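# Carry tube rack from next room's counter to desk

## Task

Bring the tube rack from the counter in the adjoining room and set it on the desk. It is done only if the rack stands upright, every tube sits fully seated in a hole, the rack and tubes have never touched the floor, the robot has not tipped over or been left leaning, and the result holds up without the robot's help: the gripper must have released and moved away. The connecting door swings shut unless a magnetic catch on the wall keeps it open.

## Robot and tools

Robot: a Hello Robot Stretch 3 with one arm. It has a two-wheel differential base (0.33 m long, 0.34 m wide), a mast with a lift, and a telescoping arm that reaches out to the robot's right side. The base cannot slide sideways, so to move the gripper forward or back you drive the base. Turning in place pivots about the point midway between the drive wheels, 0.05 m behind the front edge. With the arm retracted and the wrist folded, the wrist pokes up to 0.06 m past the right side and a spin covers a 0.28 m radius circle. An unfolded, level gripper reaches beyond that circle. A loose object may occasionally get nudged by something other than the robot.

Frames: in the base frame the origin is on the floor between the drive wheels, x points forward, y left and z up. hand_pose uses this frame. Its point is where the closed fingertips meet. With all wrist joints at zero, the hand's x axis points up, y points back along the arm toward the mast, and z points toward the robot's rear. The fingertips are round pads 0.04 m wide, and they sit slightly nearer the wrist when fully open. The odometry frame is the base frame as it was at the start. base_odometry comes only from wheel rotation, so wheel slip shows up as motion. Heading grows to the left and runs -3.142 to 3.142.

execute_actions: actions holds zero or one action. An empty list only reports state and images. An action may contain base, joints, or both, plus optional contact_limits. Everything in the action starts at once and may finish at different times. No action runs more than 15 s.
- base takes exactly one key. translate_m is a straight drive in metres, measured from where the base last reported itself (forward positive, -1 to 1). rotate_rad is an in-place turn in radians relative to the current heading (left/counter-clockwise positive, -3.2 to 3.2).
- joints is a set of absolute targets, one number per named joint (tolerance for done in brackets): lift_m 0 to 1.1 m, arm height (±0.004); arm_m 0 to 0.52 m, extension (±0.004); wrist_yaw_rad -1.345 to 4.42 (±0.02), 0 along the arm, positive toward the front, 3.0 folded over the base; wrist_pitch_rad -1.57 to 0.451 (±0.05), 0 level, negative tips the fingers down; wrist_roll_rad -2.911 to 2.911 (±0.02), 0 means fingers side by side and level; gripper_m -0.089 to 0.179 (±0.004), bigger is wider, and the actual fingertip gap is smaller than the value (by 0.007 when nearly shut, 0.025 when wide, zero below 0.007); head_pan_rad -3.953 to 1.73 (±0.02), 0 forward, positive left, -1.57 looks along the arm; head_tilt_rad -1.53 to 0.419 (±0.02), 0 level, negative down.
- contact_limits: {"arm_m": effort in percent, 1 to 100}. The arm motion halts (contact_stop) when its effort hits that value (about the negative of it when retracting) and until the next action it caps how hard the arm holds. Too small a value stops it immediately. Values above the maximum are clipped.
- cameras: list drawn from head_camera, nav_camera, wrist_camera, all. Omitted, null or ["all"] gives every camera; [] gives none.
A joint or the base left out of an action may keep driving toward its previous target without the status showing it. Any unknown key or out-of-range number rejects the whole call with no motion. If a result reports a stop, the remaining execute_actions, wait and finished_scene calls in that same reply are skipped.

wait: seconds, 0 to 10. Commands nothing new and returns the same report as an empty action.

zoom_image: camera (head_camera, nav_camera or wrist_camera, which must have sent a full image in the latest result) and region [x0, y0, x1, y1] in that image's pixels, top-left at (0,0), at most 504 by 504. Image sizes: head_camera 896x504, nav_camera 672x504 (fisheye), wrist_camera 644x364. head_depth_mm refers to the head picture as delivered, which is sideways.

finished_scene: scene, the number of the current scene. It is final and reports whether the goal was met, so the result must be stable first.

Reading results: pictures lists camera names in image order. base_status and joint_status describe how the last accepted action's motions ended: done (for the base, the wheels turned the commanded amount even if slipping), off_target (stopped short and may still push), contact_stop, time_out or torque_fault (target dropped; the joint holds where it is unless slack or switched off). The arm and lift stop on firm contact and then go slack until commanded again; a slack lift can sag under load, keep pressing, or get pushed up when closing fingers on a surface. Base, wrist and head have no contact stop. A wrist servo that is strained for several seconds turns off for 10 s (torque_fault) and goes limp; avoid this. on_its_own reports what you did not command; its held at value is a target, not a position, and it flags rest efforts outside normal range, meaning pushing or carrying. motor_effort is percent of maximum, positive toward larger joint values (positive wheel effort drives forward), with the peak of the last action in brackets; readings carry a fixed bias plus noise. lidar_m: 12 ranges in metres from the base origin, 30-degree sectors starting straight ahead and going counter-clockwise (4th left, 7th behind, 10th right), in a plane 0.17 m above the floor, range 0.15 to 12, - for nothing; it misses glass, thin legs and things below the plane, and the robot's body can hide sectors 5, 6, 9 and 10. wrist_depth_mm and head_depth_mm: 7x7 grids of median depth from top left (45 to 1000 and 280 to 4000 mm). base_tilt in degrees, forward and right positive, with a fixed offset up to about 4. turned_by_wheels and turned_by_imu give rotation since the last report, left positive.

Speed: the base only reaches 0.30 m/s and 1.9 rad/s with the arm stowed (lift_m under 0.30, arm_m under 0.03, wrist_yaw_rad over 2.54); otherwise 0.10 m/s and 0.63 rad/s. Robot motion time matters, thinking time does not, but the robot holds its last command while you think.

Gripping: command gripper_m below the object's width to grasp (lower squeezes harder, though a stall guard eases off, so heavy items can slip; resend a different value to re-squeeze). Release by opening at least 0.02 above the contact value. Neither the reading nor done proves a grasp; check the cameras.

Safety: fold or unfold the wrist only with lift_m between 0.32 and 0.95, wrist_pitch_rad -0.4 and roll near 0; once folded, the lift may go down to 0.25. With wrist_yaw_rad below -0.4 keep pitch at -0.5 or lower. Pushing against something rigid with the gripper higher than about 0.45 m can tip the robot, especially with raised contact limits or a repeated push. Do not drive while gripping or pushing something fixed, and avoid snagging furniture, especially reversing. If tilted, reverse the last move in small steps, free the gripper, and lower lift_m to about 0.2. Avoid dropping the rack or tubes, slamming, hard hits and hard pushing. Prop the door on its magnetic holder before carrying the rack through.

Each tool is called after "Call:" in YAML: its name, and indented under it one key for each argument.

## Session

Call:
execute_actions:
  actions: []

Scene clock: 0.00 s.
base_odometry: x=+0.000 y=+0.000 heading=+0.000 (m, m, rad; odometry frame)
turned_by_wheels: +0.000 (rad since the last result)
turned_by_imu: +0.000 (rad since the last result)
base_tilt: forward=-0.8 right=+0.3 (deg)
lidar_m: 2.82 2.28 1.33 1.50 1.41 0.98 0.92 0.95 1.06 1.01 1.03 1.35
head_depth_mm: 1997 2455 2698 2755 2746 2760 2352 / 1972 2889 2917 2895 2921 2899 2336 / 1950 2881 2921 2876 2859 2913 2367 / 1926 2862 2879 2873 2842 2865 2394 / 1928 2828 2848 2830 2830 2823 2428 / 1872 2796 2816 2824 2799 2771 2469 / 1870 2781 2782 2744 2797 2751 2483
base_status: not commanded
joint_positions: lift_m=+0.505 arm_m=-0.002 wrist_yaw_rad=+2.882 wrist_pitch_rad=-0.530 wrist_roll_rad=-0.006 gripper_m=+0.037 head_pan_rad=+0.007 head_tilt_rad=-0.011
joint_status: not commanded
motor_effort: left_wheel=+0 right_wheel=+0 lift_m=+26 arm_m=+0 wrist_yaw_rad=-1 wrist_pitch_rad=+4 wrist_roll_rad=+0 gripper_m=+0 head_pan_rad=+1 head_tilt_rad=+2 (%)
hand_pose: x=+0.0324 y=+0.0595 z=+0.4938 quat_wxyz=(+0.272, +0.698, +0.096, +0.655) (m; base frame)
wrist_depth_mm: - - - - - - - / - - - - - - - / - - - - - - - / - - - 970 968 940 936 / 828 796 794 791 816 791 760 / 695 688 - 682 - 680 674 / 610 602 - 601 589 593 589
pictures: head_camera (sideways: a quarter turn clockwise sets it upright), nav_camera (sideways: a quarter turn counterclockwise sets it upright), wrist_camera
Images, in order (width x height): head_camera 896x504, nav_camera 672x504, wrist_camera 644x364.

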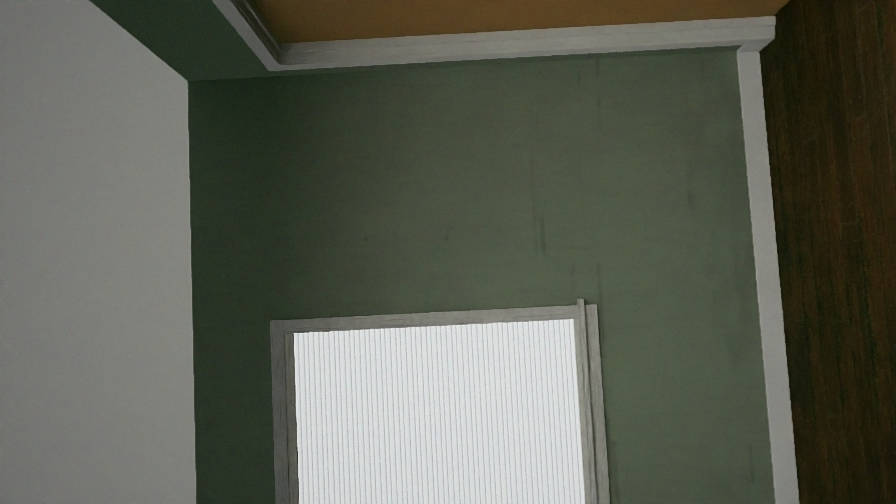

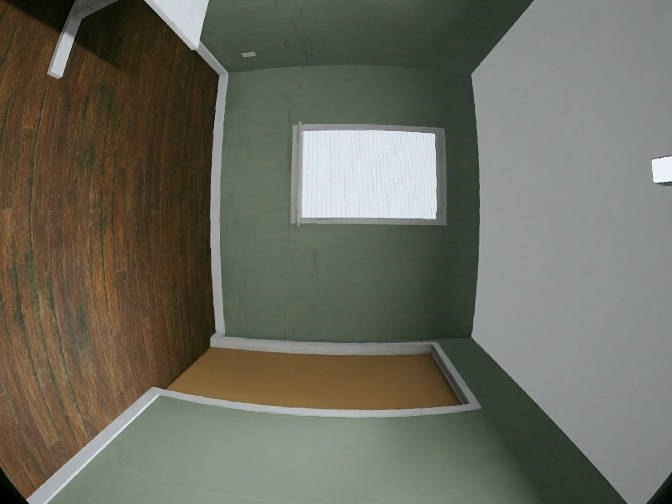

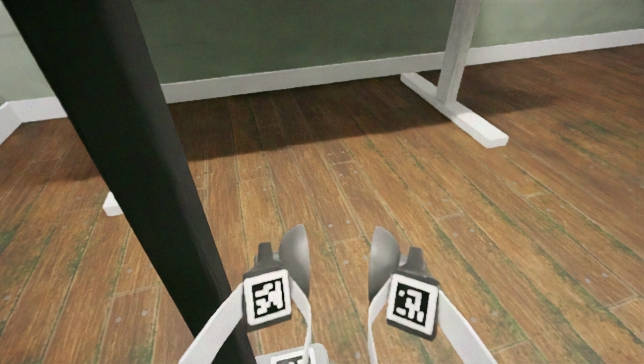

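Call:
execute_actions:
  actions:
    - {"base":{"rotate_rad":-0.24},"joints":{"lift_m":0.28,"wrist_pitch_rad":-0.4,"wrist_yaw_rad":3.0,"head_pan_rad":-1.57,"head_tilt_rad":-1.2}}
  cameras: []

Call:
execute_actions:
  actions:
    - {"base":{"translate_m":1}}
  cameras: []

Call:
execute_actions:
  actions:
    - {"base":{"translate_m":1}}
  cameras: ["nav_camera"]

Scene clock: 17.13 s.
base_odometry: x=+0.000 y=+0.000 heading=-0.240 (m, m, rad; odometry frame)
turned_by_wheels: -0.240 (rad since the last result)
turned_by_imu: -0.238 (rad since the last result)
base_tilt: forward=-0.8 right=+0.4 (deg)
lidar_m: 1.88 2.82 1.33 1.50 1.11 1.10 0.93 0.93 1.05 1.01 1.01 1.14
head_depth_mm: 1314 1593 1521 1399 1285 1190 - / 1249 1562 1527 1398 1285 - - / 1192 1488 1527 1397 1300 - - / 1136 1407 1520 1394 1300 - - / 1090 1334 1511 1404 1287 1196 1116 / 1046 1264 1483 1407 1288 1196 1116 / 1004 1213 1477 1400 1290 1206 1117
base_status: done
joint_positions: lift_m=+0.280 arm_m=-0.002 wrist_yaw_rad=+2.998 wrist_pitch_rad=-0.421 wrist_roll_rad=-0.006 gripper_m=+0.037 head_pan_rad=-1.563 head_tilt_rad=-1.185
joint_status: all done
motor_effort: left_wheel=+2(9) right_wheel=-2(5) lift_m=+16(23) arm_m=+0(0) wrist_yaw_rad=+3(1) wrist_pitch_rad=+7(7) wrist_roll_rad=+0(0) gripper_m=+1(1) head_pan_rad=-4(51) head_tilt_rad=-10(53) (%)
hand_pose: x=+0.0108 y=+0.0793 z=+0.2925 quat_wxyz=(+0.197, +0.698, +0.099, +0.681) (m; base frame)
wrist_depth_mm: - - - - - - - / - - - - - - - / 958 - - - - - - / 718 759 744 753 734 731 726 / 600 593 - 601 607 581 577 / 503 505 - 504 - 491 488 / 442 - - - 414 419 415
pictures: none
No camera images: the call's "cameras" was empty. Leave "cameras" out to get every camera's image.

Scene clock: 22.23 s.
base_odometry: x=+0.971 y=-0.238 heading=-0.240 (m, m, rad; odometry frame)
turned_by_wheels: +0.000 (rad since the last result)
turned_by_imu: +0.006 (rad since the last result)
base_tilt: forward=-0.8 right=+0.3 (deg)
lidar_m: 1.50 1.88 2.12 1.79 1.79 1.86 1.88 1.54 0.85 0.72 0.72 0.82
head_depth_mm: 909 1158 1482 1408 1288 1194 - / 870 1101 1456 1405 1289 - - / 831 1031 1376 1398 1309 - - / 792 981 1281 1399 1298 - - / 761 932 1199 1397 1288 1198 1116 / 732 885 1126 1369 1290 1199 1118 / 704 847 1065 1351 1293 1198 1114
base_status: done
joint_positions: lift_m=+0.280 arm_m=-0.002 wrist_yaw_rad=+2.999 wrist_pitch_rad=-0.420 wrist_roll_rad=-0.006 gripper_m=+0.037 head_pan_rad=-1.564 head_tilt_rad=-1.185
joint_status: not commanded
motor_effort: left_wheel=+1(14) right_wheel=-1(4) lift_m=+15(15) arm_m=+0(0) wrist_yaw_rad=+2(2) wrist_pitch_rad=+7(7) wrist_roll_rad=+0(0) gripper_m=+0(0) head_pan_rad=-4(4) head_tilt_rad=-9(10) (%)
hand_pose: x=+0.0106 y=+0.0793 z=+0.2926 quat_wxyz=(+0.197, +0.698, +0.099, +0.682) (m; base frame)
wrist_depth_mm: - - - - - - - / - - - - - - - / - - - - - - - / 753 759 751 748 738 740 736 / 599 600 - 590 623 581 583 / 497 499 - 508 - 486 486 / 439 - - - 411 419 415
pictures: none
No camera images: the call's "cameras" was empty. Leave "cameras" out to get every camera's image.

Scene clock: 27.33 s.
base_odometry: x=+1.943 y=-0.475 heading=-0.240 (m, m, rad; odometry frame)
turned_by_wheels: +0.000 (rad since the last result)
turned_by_imu: +0.007 (rad since the last result)
base_tilt: forward=-0.8 right=+0.4 (deg)
lidar_m: 0.88 0.92 1.06 1.79 2.08 1.88 2.82 0.91 0.49 0.49 0.50 0.57
head_depth_mm: 520 673 928 1349 1285 1192 - / 503 614 847 1293 1290 - - / 552 670 845 1184 1306 - - / 544 670 875 1262 1305 - - / 521 638 821 1150 1290 1195 1119 / 503 608 773 1058 1296 1204 1116 / 483 583 731 979 1278 1198 1116
base_status: done
joint_positions: lift_m=+0.280 arm_m=-0.002 wrist_yaw_rad=+2.999 wrist_pitch_rad=-0.420 wrist_roll_rad=-0.006 gripper_m=+0.037 head_pan_rad=-1.564 head_tilt_rad=-1.185
joint_status: not commanded
motor_effort: left_wheel=+0(13) right_wheel=+0(5) lift_m=+16(16) arm_m=+0(0) wrist_yaw_rad=+1(0) wrist_pitch_rad=+7(7) wrist_roll_rad=+0(0) gripper_m=+0(0) head_pan_rad=-4(4) head_tilt_rad=-9(9) (%)
hand_pose: x=+0.0106 y=+0.0794 z=+0.2927 quat_wxyz=(+0.196, +0.698, +0.099, +0.682) (m; base frame)
wrist_depth_mm: - - - - - 957 757 / - - - - - - 767 / - - - - - 935 800 / 754 754 745 743 738 729 729 / 605 601 - 600 602 582 583 / 498 497 - 511 - 491 491 / 439 - - - 406 418 418
pictures: nav_camera (sideways: a quarter turn counterclockwise sets it upright)
Images, in order (width x height): nav_camera 672x504.

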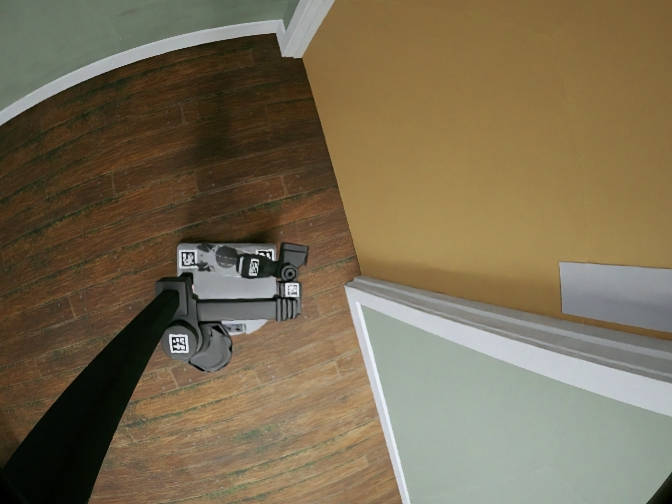

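Call:
execute_actions:
  actions:
    - {"base":{"rotate_rad":1.92},"joints":{"lift_m":0.31}}
  cameras: []

Call:
execute_actions:
  actions:
    - {"base":{"translate_m":-0.36}}
  cameras: ["nav_camera"]

Scene clock: 35.43 s.
base_odometry: x=+1.943 y=-0.475 heading=+1.680 (m, m, rad; odometry frame)
turned_by_wheels: +1.920 (rad since the last result)
turned_by_imu: +1.906 (rad since the last result)
base_tilt: forward=-0.8 right=+0.3 (deg)
lidar_m: 2.07 1.89 2.77 1.42 0.58 0.49 0.51 0.53 0.76 0.93 0.98 1.40
head_depth_mm: 977 1205 1409 1393 1285 1191 - / 978 1209 1483 1399 1289 - - / 978 1212 1481 1401 1302 - - / 981 1214 1492 1395 1309 - - / 978 1210 1497 1399 1292 1197 1119 / 982 1208 1488 1402 1298 1197 1122 / 980 1214 1491 1405 1290 1199 1117
base_status: done
joint_positions: lift_m=+0.309 arm_m=-0.002 wrist_yaw_rad=+2.999 wrist_pitch_rad=-0.420 wrist_roll_rad=-0.006 gripper_m=+0.037 head_pan_rad=-1.564 head_tilt_rad=-1.186
joint_status: all done
motor_effort: left_wheel=-2(12) right_wheel=+1(8) lift_m=+35(36) arm_m=+0(0) wrist_yaw_rad=+1(2) wrist_pitch_rad=+7(6) wrist_roll_rad=-1(0) gripper_m=+0(1) head_pan_rad=-4(4) head_tilt_rad=-9(10) (%)
hand_pose: x=+0.0106 y=+0.0794 z=+0.3217 quat_wxyz=(+0.196, +0.698, +0.099, +0.682) (m; base frame)
wrist_depth_mm: 528 - - - - - - / 524 675 - - - - - / 513 679 - - - - - / 507 684 806 804 786 792 772 / 507 611 - 634 648 628 624 / 486 530 - 529 - 523 528 / 458 485 - - 436 444 446
pictures: none
No camera images: the call's "cameras" was empty. Leave "cameras" out to get every camera's image.

Scene clock: 40.03 s.
base_odometry: x=+1.982 y=-0.833 heading=+1.680 (m, m, rad; odometry frame)
turned_by_wheels: +0.000 (rad since the last result)
turned_by_imu: -0.001 (rad since the last result)
base_tilt: forward=-0.8 right=+0.3 (deg)
lidar_m: 2.43 2.21 2.90 0.28 0.28 0.30 0.27 0.28 0.35 0.75 0.96 1.37
head_depth_mm: 593 632 680 735 796 873 - / 740 835 916 1020 1129 - - / 834 1002 1249 1383 1301 - - / 958 1189 1461 1401 1300 - - / 959 1189 1471 1393 1291 1197 1114 / 958 1184 1467 1404 1297 1193 1117 / 958 1185 1475 1391 1287 1203 1118
base_status: translate_m off_target (by the wheels' count: -0.3599 of -0.3600)
joint_positions: lift_m=+0.310 arm_m=-0.002 wrist_yaw_rad=+3.000 wrist_pitch_rad=-0.419 wrist_roll_rad=-0.006 gripper_m=+0.037 head_pan_rad=-1.566 head_tilt_rad=-1.187
joint_status: not commanded
on_its_own: right_wheel is at rest, and its effort (-25) is outside its rest range (-18 to +18)
motor_effort: left_wheel=-18(78) right_wheel=-25(44) lift_m=+33(34) arm_m=+0(0) wrist_yaw_rad=+1(1) wrist_pitch_rad=+6(7) wrist_roll_rad=+0(0) gripper_m=+1(1) head_pan_rad=-3(4) head_tilt_rad=-8(9) (%)
hand_pose: x=+0.0105 y=+0.0795 z=+0.3220 quat_wxyz=(+0.196, +0.698, +0.098, +0.682) (m; base frame)
wrist_depth_mm: - - 321 - - - - / - 291 318 - - - - / - 322 373 - - - - / 811 733 366 769 778 790 792 / 619 613 - 633 657 630 631 / 367 527 - 523 - 520 525 / 352 482 - - 441 450 445
pictures: nav_camera (sideways: a quarter turn counterclockwise sets it upright)
Images, in order (width x height): nav_camera 672x504.

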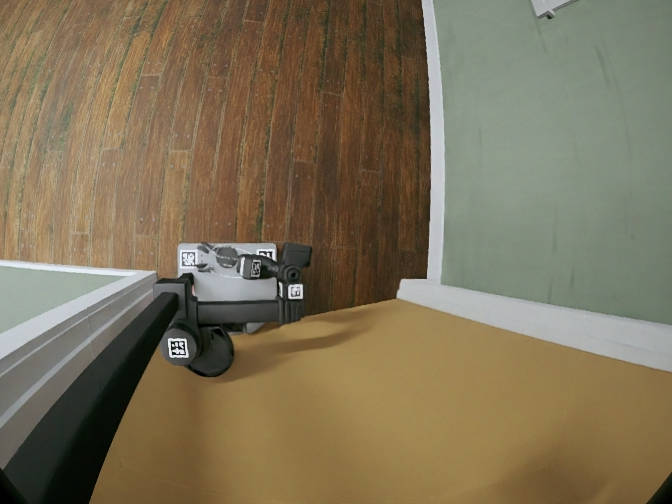

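Call:
execute_actions:
  actions:
    - {"base":{"translate_m":-0.36}}
  cameras: []

Call:
execute_actions:
  actions:
    - {"base":{"rotate_rad":0.45}}
  cameras: []

Call:
execute_actions:
  actions:
    - {"base":{"translate_m":-0.31}}
  cameras: []

Call:
execute_actions:
  actions:
    - {"base":{"rotate_rad":0.5}}
  cameras: []

Call:
execute_actions:
  actions:
    - {"base":{"translate_m":-0.3}}
  cameras: ["nav_camera"]

Call:
execute_actions:
  actions:
    - {"base":{"rotate_rad":0.6}}
  cameras: []

Call:
execute_actions:
  actions:
    - {"base":{"translate_m":-0.04},"joints":{"head_pan_rad":0.2,"head_tilt_rad":-0.4}}
  cameras: ["head_camera"]

Scene clock: 57.83 s.
base_odometry: x=+2.021 y=-1.191 heading=+1.680 (m, m, rad; odometry frame)
turned_by_wheels: +0.000 (rad since the last result)
turned_by_imu: -0.002 (rad since the last result)
base_tilt: forward=-0.8 right=+0.3 (deg)
lidar_m: 2.78 0.39 0.33 0.76 2.34 0.39 0.27 0.26 0.27 0.35 0.76 1.33
head_depth_mm: 307 352 414 503 641 879 - / 343 402 485 611 820 - - / 389 468 584 776 1088 - - / 452 558 732 1064 1304 - - / 535 695 987 1380 1292 1200 1116 / 659 901 1323 1403 1287 1198 1118 / 759 1157 1472 1408 1284 1194 1118
base_status: done
joint_positions: lift_m=+0.310 arm_m=-0.002 wrist_yaw_rad=+3.000 wrist_pitch_rad=-0.419 wrist_roll_rad=-0.006 gripper_m=+0.037 head_pan_rad=-1.566 head_tilt_rad=-1.187
joint_status: not commanded
motor_effort: left_wheel=-18(39) right_wheel=-17(37) lift_m=+33(33) arm_m=+0(0) wrist_yaw_rad=+1(1) wrist_pitch_rad=+6(6) wrist_roll_rad=+0(0) gripper_m=-1(0) head_pan_rad=-2(2) head_tilt_rad=-8(8) (%)
hand_pose: x=+0.0105 y=+0.0795 z=+0.3220 quat_wxyz=(+0.196, +0.698, +0.098, +0.682) (m; base frame)
wrist_depth_mm: - - - - 463 294 311 / - - - - 472 318 - / - - - - 479 347 - / 831 804 798 783 454 385 790 / 645 642 - 627 457 437 627 / 538 529 - 524 - 504 523 / 457 482 - - 442 450 445
pictures: none
No camera images: the call's "cameras" was empty. Leave "cameras" out to get every camera's image.

Scene clock: 59.53 s.
base_odometry: x=+2.021 y=-1.190 heading=+2.130 (m, m, rad; odometry frame)
turned_by_wheels: +0.449 (rad since the last result)
turned_by_imu: +0.436 (rad since the last result)
base_tilt: forward=-0.8 right=+0.3 (deg)
lidar_m: 2.53 0.32 0.54 2.29 2.05 0.30 0.27 0.28 0.34 0.67 1.23 2.78
head_depth_mm: 540 583 637 696 774 867 - / 681 752 838 952 1076 - - / 820 970 1189 1360 1306 - - / 1052 1293 1510 1394 1304 - - / 1111 1391 1526 1402 1288 1193 1116 / 1175 1496 1528 1400 1290 1195 1111 / 1247 1607 1540 1407 1297 1193 1119
base_status: done
joint_positions: lift_m=+0.310 arm_m=-0.002 wrist_yaw_rad=+3.000 wrist_pitch_rad=-0.419 wrist_roll_rad=-0.006 gripper_m=+0.037 head_pan_rad=-1.566 head_tilt_rad=-1.187
joint_status: not commanded
on_its_own: left_wheel is at rest, and its effort (-38) is outside its rest range (-18 to +18)
motor_effort: left_wheel=-38(51) right_wheel=-6(12) lift_m=+33(32) arm_m=+0(0) wrist_yaw_rad=+2(0) wrist_pitch_rad=+6(6) wrist_roll_rad=+0(0) gripper_m=+1(0) head_pan_rad=-2(2) head_tilt_rad=-8(9) (%)
hand_pose: x=+0.0105 y=+0.0795 z=+0.3220 quat_wxyz=(+0.196, +0.698, +0.098, +0.682) (m; base frame)
wrist_depth_mm: - - - - - - 366 / - - - - - 922 342 / - - - - - 766 287 / 812 800 813 785 809 634 289 / 621 635 - 646 662 521 308 / 388 534 - 531 - 462 328 / 370 483 - - 440 418 358
pictures: none
No camera images: the call's "cameras" was empty. Leave "cameras" out to get every camera's image.

Scene clock: 63.63 s.
base_odometry: x=+2.186 y=-1.453 heading=+2.130 (m, m, rad; odometry frame)
turned_by_wheels: +0.000 (rad since the last result)
turned_by_imu: -0.001 (rad since the last result)
base_tilt: forward=-0.8 right=+0.3 (deg)
lidar_m: 0.63 0.60 1.47 2.43 1.77 0.39 0.27 0.26 0.27 0.35 0.81 2.58
head_depth_mm: 309 354 416 506 640 880 - / 346 404 487 613 821 - - / 393 472 588 782 1098 - - / 456 565 743 1082 1299 - - / 544 706 1003 1387 1288 1197 1117 / 676 947 1484 1400 1289 1199 1114 / 1009 1350 1533 1397 1293 1195 1114
base_status: done
joint_positions: lift_m=+0.310 arm_m=-0.002 wrist_yaw_rad=+3.000 wrist_pitch_rad=-0.419 wrist_roll_rad=-0.006 gripper_m=+0.037 head_pan_rad=-1.566 head_tilt_rad=-1.187
joint_status: not commanded
motor_effort: left_wheel=-16(41) right_wheel=-12(35) lift_m=+32(32) arm_m=+0(0) wrist_yaw_rad=+1(0) wrist_pitch_rad=+6(6) wrist_roll_rad=+0(0) gripper_m=+0(0) head_pan_rad=-3(3) head_tilt_rad=-8(8) (%)
hand_pose: x=+0.0105 y=+0.0795 z=+0.3220 quat_wxyz=(+0.196, +0.698, +0.098, +0.682) (m; base frame)
wrist_depth_mm: - - - - - - - / - - - - - - 956 / - - - - - - 875 / 803 796 803 812 785 798 733 / 648 638 - 638 663 632 632 / 538 541 - 534 - 524 525 / 459 488 - - 434 450 443
pictures: none
No camera images: the call's "cameras" was empty. Leave "cameras" out to get every camera's image.

Scene clock: 65.40 s.
base_odometry: x=+2.186 y=-1.453 heading=+2.629 (m, m, rad; odometry frame)
turned_by_wheels: +0.500 (rad since the last result)
turned_by_imu: +0.487 (rad since the last result)
base_tilt: forward=-0.8 right=+0.3 (deg)
lidar_m: 0.60 1.32 2.41 1.79 0.44 0.30 0.27 0.28 0.35 0.77 2.32 0.63
head_depth_mm: 601 641 687 739 799 873 - / 793 861 932 1027 1138 - - / 1163 1382 1484 1386 1303 - - / 1345 1620 1526 1397 1306 - - / 1604 1673 1529 1397 1285 1197 1117 / 1803 1683 1538 1403 1287 1194 1115 / 1874 1686 1524 1400 1298 1200 1114
base_status: done
joint_positions: lift_m=+0.310 arm_m=-0.002 wrist_yaw_rad=+3.000 wrist_pitch_rad=-0.419 wrist_roll_rad=-0.006 gripper_m=+0.037 head_pan_rad=-1.566 head_tilt_rad=-1.187
joint_status: not commanded
on_its_own: left_wheel is at rest, and its effort (-33) is outside its rest range (-18 to +18)
motor_effort: left_wheel=-33(43) right_wheel=-6(8) lift_m=+33(33) arm_m=+0(0) wrist_yaw_rad=+1(0) wrist_pitch_rad=+6(6) wrist_roll_rad=+0(0) gripper_m=+0(0) head_pan_rad=-2(3) head_tilt_rad=-8(8) (%)
hand_pose: x=+0.0105 y=+0.0795 z=+0.3220 quat_wxyz=(+0.196, +0.698, +0.098, +0.682) (m; base frame)
wrist_depth_mm: - - - - - - - / - - - - - - - / - - - - - - - / 394 812 807 802 787 771 775 / 378 641 - 640 657 629 621 / 370 522 - 533 - 525 532 / 353 469 - - 438 447 446
pictures: none
No camera images: the call's "cameras" was empty. Leave "cameras" out to get every camera's image.

Scene clock: 69.40 s.
base_odometry: x=+2.447 y=-1.600 heading=+2.629 (m, m, rad; odometry frame)
turned_by_wheels: +0.000 (rad since the last result)
turned_by_imu: -0.002 (rad since the last result)
base_tilt: forward=-0.8 right=+0.4 (deg)
lidar_m: 0.89 1.83 2.34 1.61 1.53 0.38 0.27 0.26 0.27 0.37 1.56 3.08
head_depth_mm: 320 367 429 515 649 874 - / 361 422 506 634 835 - - / 415 496 618 817 1138 - - / 486 602 790 1152 1305 - - / 587 766 1299 1397 1288 1199 1116 / 1296 1641 1522 1397 1290 1198 1116 / 1661 1679 1532 1404 1294 1197 1118
base_status: done
joint_positions: lift_m=+0.310 arm_m=-0.002 wrist_yaw_rad=+3.000 wrist_pitch_rad=-0.419 wrist_roll_rad=-0.006 gripper_m=+0.037 head_pan_rad=-1.566 head_tilt_rad=-1.187
joint_status: not commanded
motor_effort: left_wheel=-12(38) right_wheel=-7(28) lift_m=+33(33) arm_m=+0(0) wrist_yaw_rad=+0(1) wrist_pitch_rad=+6(6) wrist_roll_rad=-1(0) gripper_m=+0(2) head_pan_rad=-3(2) head_tilt_rad=-7(8) (%)
hand_pose: x=+0.0105 y=+0.0795 z=+0.3220 quat_wxyz=(+0.196, +0.698, +0.098, +0.682) (m; base frame)
wrist_depth_mm: - - - - - - - / - - - - - - - / - - - - - - - / 827 814 792 782 797 798 784 / 653 648 - 626 665 635 620 / 544 540 - 537 - 518 523 / 457 489 - - 436 448 442
pictures: nav_camera (sideways: a quarter turn counterclockwise sets it upright)
Images, in order (width x height): nav_camera 672x504.

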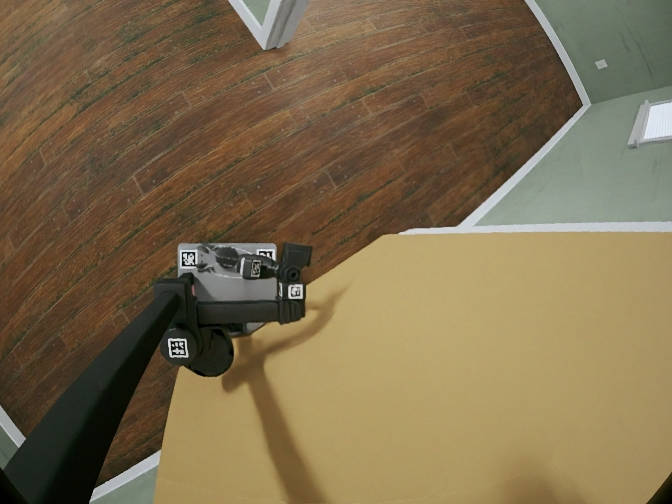

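Scene clock: 71.33 s.
base_odometry: x=+2.447 y=-1.600 heading=-3.054 (m, m, rad; odometry frame)
turned_by_wheels: +0.600 (rad since the last result)
turned_by_imu: +0.588 (rad since the last result)
base_tilt: forward=-0.8 right=+0.3 (deg)
lidar_m: 2.25 2.17 1.58 1.52 0.38 0.28 0.28 0.29 0.40 1.95 0.94 0.89
head_depth_mm: 1391 1419 854 872 882 896 - / 1811 1680 1528 1305 1262 - - / 1860 1678 1528 1395 1307 - - / 1874 1661 1525 1397 1306 - - / 1866 1678 1522 1402 1296 1194 1115 / 1870 1679 1531 1397 1296 1198 1116 / 1867 1695 1534 1393 1290 1206 1116
base_status: done
joint_positions: lift_m=+0.310 arm_m=-0.002 wrist_yaw_rad=+3.000 wrist_pitch_rad=-0.419 wrist_roll_rad=-0.006 gripper_m=+0.037 head_pan_rad=-1.566 head_tilt_rad=-1.187
joint_status: not commanded
on_its_own: left_wheel is at rest, and its effort (-19) is outside its rest range (-18 to +18)
motor_effort: left_wheel=-19(38) right_wheel=-4(5) lift_m=+32(33) arm_m=+0(0) wrist_yaw_rad=+2(0) wrist_pitch_rad=+6(6) wrist_roll_rad=+0(0) gripper_m=-1(1) head_pan_rad=-2(2) head_tilt_rad=-9(8) (%)
hand_pose: x=+0.0105 y=+0.0795 z=+0.3220 quat_wxyz=(+0.196, +0.698, +0.098, +0.682) (m; base frame)
wrist_depth_mm: 343 - - - - - - / 336 851 - - - - - / 340 455 - - - - - / 343 463 799 799 785 780 772 / 338 491 - 629 658 635 626 / 334 490 - 530 - 517 525 / 330 449 - - 438 448 448
pictures: none
No camera images: the call's "cameras" was empty. Leave "cameras" out to get every camera's image.

Scene clock: 72.80 s.
base_odometry: x=+2.487 y=-1.597 heading=-3.054 (m, m, rad; odometry frame)
turned_by_wheels: +0.000 (rad since the last result)
turned_by_imu: -0.001 (rad since the last result)
base_tilt: forward=-0.7 right=+0.3 (deg)
lidar_m: 2.25 2.17 1.58 1.52 0.41 0.29 0.27 0.28 0.38 1.79 3.10 0.92
head_depth_mm: 2820 3009 2968 2918 2335 1778 1425 / 2848 3066 2646 2832 2364 1788 1433 / 2908 3107 2708 2855 2382 1803 1438 / 2905 3130 2743 2894 2391 1812 1447 / 3009 3174 2776 2990 2422 1819 1459 / 3036 3228 2866 3004 2428 1830 1468 / 3048 3136 2895 3067 2456 1838 1471
base_status: done
joint_positions: lift_m=+0.310 arm_m=-0.002 wrist_yaw_rad=+3.000 wrist_pitch_rad=-0.419 wrist_roll_rad=-0.006 gripper_m=+0.037 head_pan_rad=+0.193 head_tilt_rad=-0.409
joint_status: all done
motor_effort: left_wheel=-16(49) right_wheel=-5(20) lift_m=+33(33) arm_m=+0(0) wrist_yaw_rad=+0(1) wrist_pitch_rad=+6(6) wrist_roll_rad=+0(0) gripper_m=+1(1) head_pan_rad=+5(50) head_tilt_rad=+5(49) (%)
hand_pose: x=+0.0105 y=+0.0795 z=+0.3220 quat_wxyz=(+0.196, +0.698, +0.098, +0.682) (m; base frame)
wrist_depth_mm: 379 - - - - - - / 371 801 - - - - - / 366 784 - - - - - / 359 624 790 784 798 776 777 / 350 535 - 631 660 621 629 / 344 499 - 533 - 524 519 / 330 472 - - 434 449 446
pictures: head_camera (sideways: a quarter turn clockwise sets it upright)
Images, in order (width x height): head_camera 896x504.

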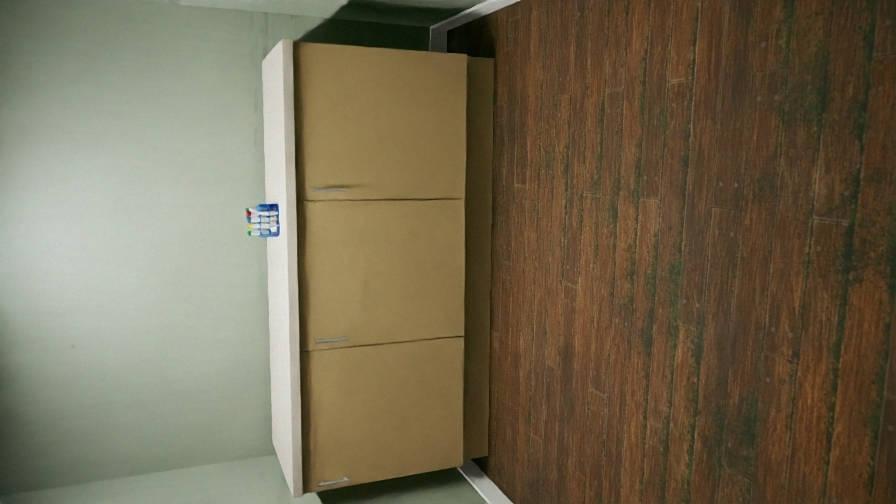

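Call:
execute_actions:
  actions:
    - {"base":{"translate_m":-0.03}}
  cameras: []

Call:
execute_actions:
  actions:
    - {"base":{"translate_m":0.3},"joints":{"lift_m":0.28}}
  cameras: []

Scene clock: 80.57 s.
base_odometry: x=+2.516 y=-1.594 heading=-3.055 (m, m, rad; odometry frame)
turned_by_wheels: -0.001 (rad since the last result)
turned_by_imu: +0.009 (rad since the last result)
base_tilt: forward=-0.8 right=+0.3 (deg)
lidar_m: 2.33 2.15 1.57 1.52 0.42 0.29 0.27 0.28 0.37 1.78 3.12 0.94
head_depth_mm: 2818 3048 3087 3020 2348 1790 1429 / 2857 3081 2673 2839 2378 1787 1448 / 2914 3102 2723 2915 2404 1798 1440 / 2967 3173 2764 2936 2420 1819 1463 / 3027 3214 2815 2955 2440 1833 1468 / 3052 3251 2873 3010 2450 1851 1477 / 3049 3207 2978 3101 2476 1864 1475
base_status: translate_m off_target (by the wheels' count: -0.0297 of -0.0300)
joint_positions: lift_m=+0.310 arm_m=-0.002 wrist_yaw_rad=+3.000 wrist_pitch_rad=-0.418 wrist_roll_rad=-0.006 gripper_m=+0.037 head_pan_rad=+0.194 head_tilt_rad=-0.405
joint_status: not commanded
on_its_own: left_wheel is at rest, and its effort (-70) is outside its rest range (-18 to +18); right_wheel is at rest, and its effort (-29) is outside its rest range (-18 to +18)
motor_effort: left_wheel=-70(88) right_wheel=-29(36) lift_m=+31(33) arm_m=+0(0) wrist_yaw_rad=+0(1) wrist_pitch_rad=+6(6) wrist_roll_rad=+0(0) gripper_m=+0(0) head_pan_rad=+4(5) head_tilt_rad=+3(4) (%)
hand_pose: x=+0.0103 y=+0.0797 z=+0.3223 quat_wxyz=(+0.195, +0.698, +0.098, +0.682) (m; base frame)
wrist_depth_mm: 576 - - - - - - / 379 741 - - - - - / 371 745 - - - - - / 366 741 794 798 790 773 786 / 360 550 - 629 656 623 624 / 350 501 - 530 - 524 521 / 338 470 - - 436 446 448
pictures: none
No camera images: the call's "cameras" was empty. Leave "cameras" out to get every camera's image.

Scene clock: 83.43 s.
base_odometry: x=+2.218 y=-1.620 heading=-3.055 (m, m, rad; odometry frame)
turned_by_wheels: +0.000 (rad since the last result)
turned_by_imu: +0.002 (rad since the last result)
base_tilt: forward=-0.8 right=+0.4 (deg)
lidar_m: 2.34 2.15 1.58 1.52 1.06 0.60 0.57 0.58 0.77 2.96 0.73 0.85
head_depth_mm: 2592 2732 2547 2544 2378 1789 1429 / 2599 2805 2413 2516 2395 1803 1440 / 2636 2819 2423 2554 2391 1804 1451 / 2699 2869 2461 2591 2442 1826 1459 / 2705 2881 2494 2657 2438 1835 1467 / 2755 3009 2537 2688 2454 1845 1462 / 2849 2986 2603 2783 2470 1854 1471
base_status: done
joint_positions: lift_m=+0.280 arm_m=-0.002 wrist_yaw_rad=+3.000 wrist_pitch_rad=-0.418 wrist_roll_rad=-0.006 gripper_m=+0.037 head_pan_rad=+0.194 head_tilt_rad=-0.405
joint_status: all done
motor_effort: left_wheel=+0(64) right_wheel=+0(28) lift_m=+15(29) arm_m=+0(0) wrist_yaw_rad=+1(0) wrist_pitch_rad=+6(6) wrist_roll_rad=+0(0) gripper_m=+0(1) head_pan_rad=+4(4) head_tilt_rad=+2(3) (%)
hand_pose: x=+0.0103 y=+0.0797 z=+0.2932 quat_wxyz=(+0.195, +0.698, +0.098, +0.682) (m; base frame)
wrist_depth_mm: - - - - - - - / 925 - - - - - - / 899 - - - - - - / 755 753 759 741 748 749 732 / 605 607 - 592 612 583 585 / 502 503 - 507 - 491 487 / 443 - - - 411 419 417
pictures: none
No camera images: the call's "cameras" was empty. Leave "cameras" out to get every camera's image.

Call:
execute_actions:
  actions:
    - {"base":{"translate_m":1}}
  cameras: []

Call:
execute_actions:
  actions:
    - {"base":{"translate_m":1}}
  cameras: []

Call:
execute_actions:
  actions:
    - {"base":{"rotate_rad":1.56},"joints":{"lift_m":0.93,"head_pan_rad":-1.2,"head_tilt_rad":-0.7}}
  cameras: []

Call:
execute_actions:
  actions:
    - {"joints":{"wrist_yaw_rad":1.5,"gripper_m":0.15,"wrist_pitch_rad":-0.18}}

Scene clock: 95.60 s.
base_odometry: x=+1.221 y=-1.707 heading=-3.055 (m, m, rad; odometry frame)
turned_by_wheels: +0.000 (rad since the last result)
turned_by_imu: +0.006 (rad since the last result)
base_tilt: forward=-0.8 right=+0.3 (deg)
lidar_m: 1.39 1.44 1.55 1.51 1.57 1.64 1.56 1.59 0.63 0.61 0.63 0.87
head_depth_mm: 1690 1790 1866 1416 1522 1679 1441 / 1720 1833 1914 1438 1537 1684 1452 / 1742 1865 1935 1454 1585 1692 1450 / 1771 1892 1641 1478 1617 1715 1457 / 1796 1936 2011 1504 1642 1768 1462 / 1830 1953 2040 1537 1667 1780 1470 / 1850 1997 2075 1558 1691 1794 1480
base_status: done
joint_positions: lift_m=+0.280 arm_m=-0.002 wrist_yaw_rad=+3.000 wrist_pitch_rad=-0.418 wrist_roll_rad=-0.006 gripper_m=+0.037 head_pan_rad=+0.194 head_tilt_rad=-0.405
joint_status: not commanded
motor_effort: left_wheel=-2(12) right_wheel=+1(7) lift_m=+15(16) arm_m=+0(0) wrist_yaw_rad=+0(0) wrist_pitch_rad=+6(6) wrist_roll_rad=+0(0) gripper_m=+0(1) head_pan_rad=+4(4) head_tilt_rad=+3(3) (%)
hand_pose: x=+0.0103 y=+0.0797 z=+0.2931 quat_wxyz=(+0.195, +0.698, +0.098, +0.682) (m; base frame)
wrist_depth_mm: - - - - - - - / - - - - - - - / - - - - - - - / 759 752 741 740 752 752 738 / 599 601 - 596 620 588 585 / 500 500 - 511 - 489 492 / 439 - - - 412 418 417
pictures: none
No camera images: the call's "cameras" was empty. Leave "cameras" out to get every camera's image.

Scene clock: 100.70 s.
base_odometry: x=+0.225 y=-1.793 heading=-3.055 (m, m, rad; odometry frame)
turned_by_wheels: +0.000 (rad since the last result)
turned_by_imu: +0.006 (rad since the last result)
base_tilt: forward=-0.8 right=+0.3 (deg)
lidar_m: 0.40 0.41 0.57 1.49 1.56 2.16 2.54 0.86 0.64 0.62 0.57 0.42
head_depth_mm: 829 885 943 988 702 532 453 / 844 900 957 1002 709 535 457 / 858 912 981 1020 712 540 461 / 869 931 1000 1040 719 543 477 / 884 948 1018 1064 692 546 479 / 900 962 1037 1085 649 550 520 / 912 978 1059 1107 645 553 532
base_status: done
joint_positions: lift_m=+0.280 arm_m=-0.002 wrist_yaw_rad=+3.000 wrist_pitch_rad=-0.418 wrist_roll_rad=-0.006 gripper_m=+0.037 head_pan_rad=+0.194 head_tilt_rad=-0.405
joint_status: not commanded
motor_effort: left_wheel=-2(11) right_wheel=+1(7) lift_m=+16(15) arm_m=+0(0) wrist_yaw_rad=+0(0) wrist_pitch_rad=+6(6) wrist_roll_rad=+0(0) gripper_m=+0(0) head_pan_rad=+4(4) head_tilt_rad=+2(3) (%)
hand_pose: x=+0.0103 y=+0.0797 z=+0.2931 quat_wxyz=(+0.195, +0.698, +0.098, +0.682) (m; base frame)
wrist_depth_mm: - - - - - 585 410 / - - - - - 585 415 / - - - - 968 620 414 / 775 747 751 751 745 678 424 / 605 594 - 609 621 583 492 / 505 502 - 520 - 491 468 / 440 - - - 412 416 415
pictures: none
No camera images: the call's "cameras" was empty. Leave "cameras" out to get every camera's image.

Scene clock: 107.43 s.
base_odometry: x=+0.225 y=-1.793 heading=-1.495 (m, m, rad; odometry frame)
turned_by_wheels: +1.560 (rad since the last result)
turned_by_imu: +1.548 (rad since the last result)
base_tilt: forward=-0.8 right=+0.3 (deg)
lidar_m: 1.49 1.55 2.13 2.55 0.88 0.64 0.62 0.64 0.42 0.40 0.41 0.56
head_depth_mm: 837 926 798 607 502 - - / 864 961 805 610 507 - - / 894 996 811 612 523 633 905 / 921 1013 709 618 541 689 911 / 951 1053 658 619 603 748 977 / 983 1085 791 622 636 799 1073 / 1021 1113 831 626 676 863 1177
base_status: done
joint_positions: lift_m=+0.929 arm_m=-0.002 wrist_yaw_rad=+3.000 wrist_pitch_rad=-0.418 wrist_roll_rad=-0.006 gripper_m=+0.037 head_pan_rad=-1.193 head_tilt_rad=-0.691
joint_status: all done
motor_effort: left_wheel=-2(12) right_wheel=+1(7) lift_m=+34(36) arm_m=+0(0) wrist_yaw_rad=+0(0) wrist_pitch_rad=+6(6) wrist_roll_rad=+0(0) gripper_m=+1(1) head_pan_rad=-4(50) head_tilt_rad=-5(32) (%)
hand_pose: x=+0.0103 y=+0.0796 z=+0.9422 quat_wxyz=(+0.195, +0.698, +0.098, +0.682) (m; base frame)
wrist_depth_mm: 798 - - - - - - / 788 - - - - - - / 778 - - - - - - / 766 - - - - - - / 754 - - - - - - / 749 - - - - - - / 733 - - - - - -
pictures: none
No camera images: the call's "cameras" was empty. Leave "cameras" out to get every camera's image.

Scene clock: 109.20 s.
base_odometry: x=+0.225 y=-1.793 heading=-1.495 (m, m, rad; odometry frame)
turned_by_wheels: +0.000 (rad since the last result)
turned_by_imu: +0.000 (rad since the last result)
base_tilt: forward=-0.8 right=+0.3 (deg)
lidar_m: 1.50 1.55 2.13 2.55 0.88 0.64 0.62 0.64 0.42 0.40 0.41 0.55
head_depth_mm: 838 931 798 605 501 586 - / 865 961 805 609 511 620 - / 887 993 808 612 524 631 - / 920 1016 710 616 540 - - / 951 1050 659 620 590 - - / 983 1080 790 621 609 803 1111 / 1018 1111 834 627 680 864 1156
base_status: not commanded
joint_positions: lift_m=+0.929 arm_m=-0.002 wrist_yaw_rad=+1.502 wrist_pitch_rad=-0.203 wrist_roll_rad=-0.006 gripper_m=+0.150 head_pan_rad=-1.193 head_tilt_rad=-0.691
joint_status: all done
motor_effort: left_wheel=-2(1) right_wheel=+2(2) lift_m=+34(34) arm_m=+0(0) wrist_yaw_rad=-2(2) wrist_pitch_rad=+8(9) wrist_roll_rad=+0(0) gripper_m=+0(82) head_pan_rad=-4(4) head_tilt_rad=-6(5) (%)
hand_pose: x=+0.2241 y=-0.1594 z=+0.9929 quat_wxyz=(+0.565, +0.531, -0.463, +0.429) (m; base frame)
wrist_depth_mm: - - - - - - 931 / - - - - - - 953 / - - - - 932 894 867 / - - - - 700 493 494 / - - - - 734 381 342 / - - - - 726 452 259 / - - - - 735 456 227
pictures: head_camera (sideways: a quarter turn clockwise sets it upright), nav_camera (sideways: a quarter turn counterclockwise sets it upright), wrist_camera
Images, in order (width x height): head_camera 896x504, nav_camera 672x504, wrist_camera 644x364.

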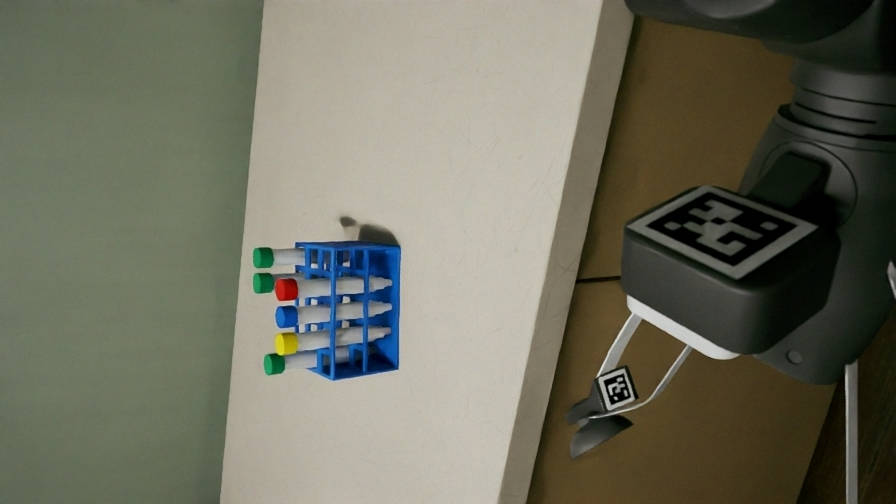

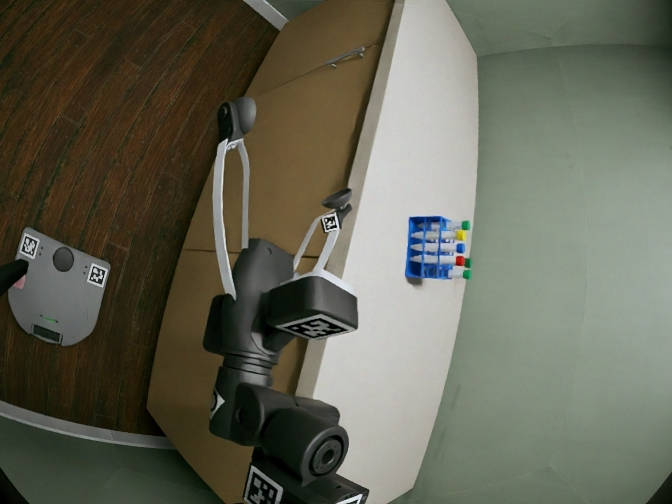

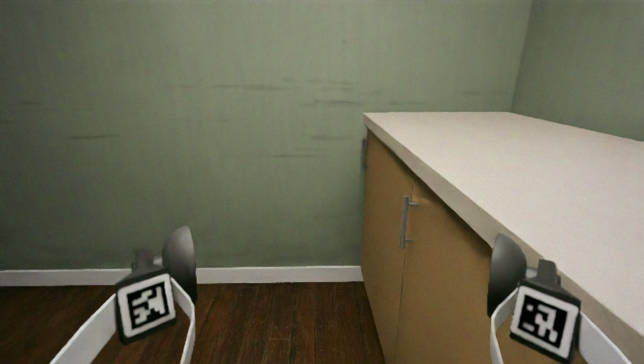

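Call:
execute_actions:
  actions:
    - {"base":{"translate_m":-0.17},"joints":{"wrist_yaw_rad":1.8,"arm_m":0.15}}
  cameras: []

Call:
execute_actions:
  actions:
    - {"joints":{"arm_m":0.5,"lift_m":0.9}}
  cameras: ["wrist_camera","head_camera"]

Scene clock: 118.73 s.
base_odometry: x=+0.212 y=-1.624 heading=-1.495 (m, m, rad; odometry frame)
turned_by_wheels: +0.000 (rad since the last result)
turned_by_imu: -0.001 (rad since the last result)
base_tilt: forward=-0.8 right=+0.3 (deg)
lidar_m: 1.44 1.73 2.36 2.53 0.64 0.47 0.45 0.47 0.42 0.40 0.42 0.56
head_depth_mm: 838 929 797 607 - 594 734 / 864 960 805 619 - 636 784 / 892 993 809 682 - 668 843 / 917 1011 814 617 563 717 911 / 947 1049 819 639 611 768 990 / 984 1083 739 645 638 803 1149 / 1018 1112 705 626 683 809 1176
base_status: done
joint_positions: lift_m=+0.929 arm_m=+0.150 wrist_yaw_rad=+1.798 wrist_pitch_rad=-0.203 wrist_roll_rad=-0.006 gripper_m=+0.150 head_pan_rad=-1.193 head_tilt_rad=-0.691
joint_status: all done
motor_effort: left_wheel=-1(9) right_wheel=+2(2) lift_m=+34(34) arm_m=+3(4) wrist_yaw_rad=+1(4) wrist_pitch_rad=+8(8) wrist_roll_rad=+0(0) gripper_m=+0(1) head_pan_rad=-4(5) head_tilt_rad=-5(5) (%)
hand_pose: x=+0.2184 y=-0.2392 z=+0.9929 quat_wxyz=(+0.495, +0.594, -0.380, +0.508) (m; base frame)
wrist_depth_mm: - - - - - - - / - - - - - - - / - - - - - 881 885 / - - - - - 493 489 / - - - - - 363 341 / - - - - - 470 259 / - - - - - 436 219
pictures: none
No camera images: the call's "cameras" was empty. Leave "cameras" out to get every camera's image.

Scene clock: 122.53 s.
base_odometry: x=+0.212 y=-1.624 heading=-1.495 (m, m, rad; odometry frame)
turned_by_wheels: +0.000 (rad since the last result)
turned_by_imu: +0.000 (rad since the last result)
base_tilt: forward=-0.8 right=+0.3 (deg)
lidar_m: 1.44 1.73 2.36 2.54 0.64 0.47 0.45 0.47 0.42 0.40 0.42 0.56
head_depth_mm: 840 923 745 606 501 592 732 / 866 955 788 610 519 627 782 / 893 991 808 612 528 662 837 / 918 1010 816 615 542 706 907 / 951 1052 819 619 607 753 987 / 980 1082 727 622 638 806 1153 / 1020 1110 704 625 682 867 1180
base_status: not commanded
joint_positions: lift_m=+0.901 arm_m=+0.500 wrist_yaw_rad=+1.799 wrist_pitch_rad=-0.202 wrist_roll_rad=-0.006 gripper_m=+0.150 head_pan_rad=-1.193 head_tilt_rad=-0.691
joint_status: all done
motor_effort: left_wheel=-1(2) right_wheel=+1(2) lift_m=+15(31) arm_m=+3(2) wrist_yaw_rad=+2(2) wrist_pitch_rad=+7(7) wrist_roll_rad=+0(0) gripper_m=+1(0) head_pan_rad=-4(5) head_tilt_rad=-5(6) (%)
hand_pose: x=+0.2185 y=-0.5892 z=+0.9641 quat_wxyz=(+0.495, +0.594, -0.380, +0.508) (m; base frame)
wrist_depth_mm: - - - - - - 726 / - - - - - - 705 / - - - 754 392 730 635 / - - 414 379 313 408 407 / - 302 283 282 285 284 281 / 227 222 217 216 216 216 215 / 183 168 175 175 174 167 181
pictures: head_camera (sideways: a quarter turn clockwise sets it upright), wrist_camera
Images, in order (width x height): head_camera 896x504, wrist_camera 644x364.

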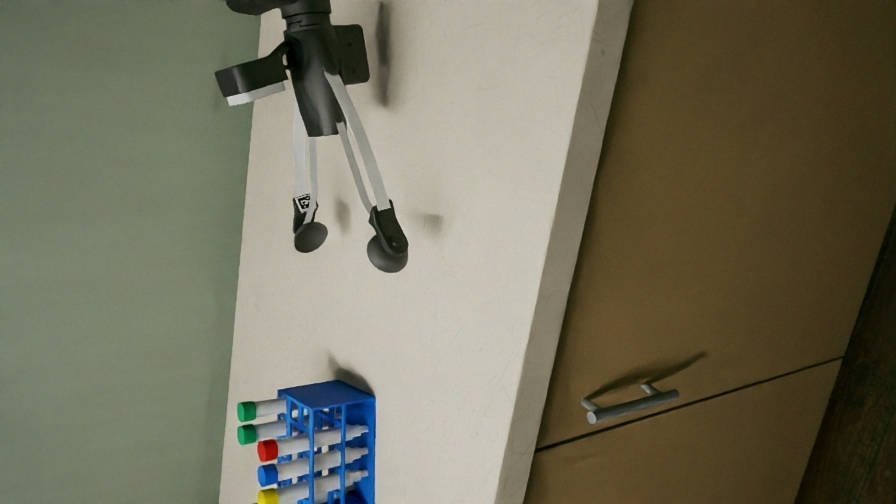

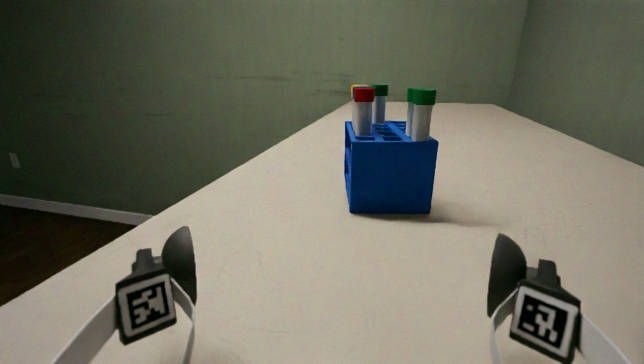

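Call:
execute_actions:
  actions:
    - {"base":{"translate_m":0.2},"joints":{"wrist_yaw_rad":1.85}}
  cameras: ["wrist_camera"]

Scene clock: 132.40 s.
base_odometry: x=+0.227 y=-1.823 heading=-1.495 (m, m, rad; odometry frame)
turned_by_wheels: +0.000 (rad since the last result)
turned_by_imu: +0.000 (rad since the last result)
base_tilt: forward=-0.8 right=+0.4 (deg)
lidar_m: 1.47 1.53 2.08 2.55 0.92 0.67 0.65 0.58 0.42 0.40 0.41 0.55
head_depth_mm: 838 922 747 607 497 588 722 / 864 950 788 609 509 619 774 / 894 994 805 612 523 644 832 / 918 1013 640 595 541 697 905 / 951 1049 660 620 600 742 979 / 980 1081 823 623 634 796 1075 / 1020 1111 833 627 671 855 1173
base_status: done
joint_positions: lift_m=+0.901 arm_m=+0.500 wrist_yaw_rad=+1.848 wrist_pitch_rad=-0.202 wrist_roll_rad=-0.006 gripper_m=+0.150 head_pan_rad=-1.193 head_tilt_rad=-0.691
joint_status: all done
motor_effort: left_wheel=-2(2) right_wheel=+1(7) lift_m=+15(15) arm_m=+3(3) wrist_yaw_rad=+2(3) wrist_pitch_rad=+8(8) wrist_roll_rad=-1(0) gripper_m=+0(0) head_pan_rad=-4(4) head_tilt_rad=-5(5) (%)
hand_pose: x=+0.2154 y=-0.5775 z=+0.9641 quat_wxyz=(+0.483, +0.603, -0.365, +0.520) (m; base frame)
wrist_depth_mm: - - - - - - 827 / - - - - - - 815 / - - - 159 209 639 679 / - - 455 193 163 375 407 / - - 284 142 132 263 282 / - 222 216 125 121 120 214 / 183 169 175 134 131 132 181
pictures: wrist_camera
Images, in order (width x height): wrist_camera 644x364.

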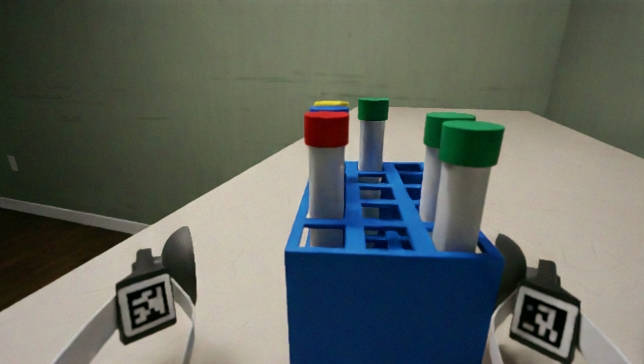

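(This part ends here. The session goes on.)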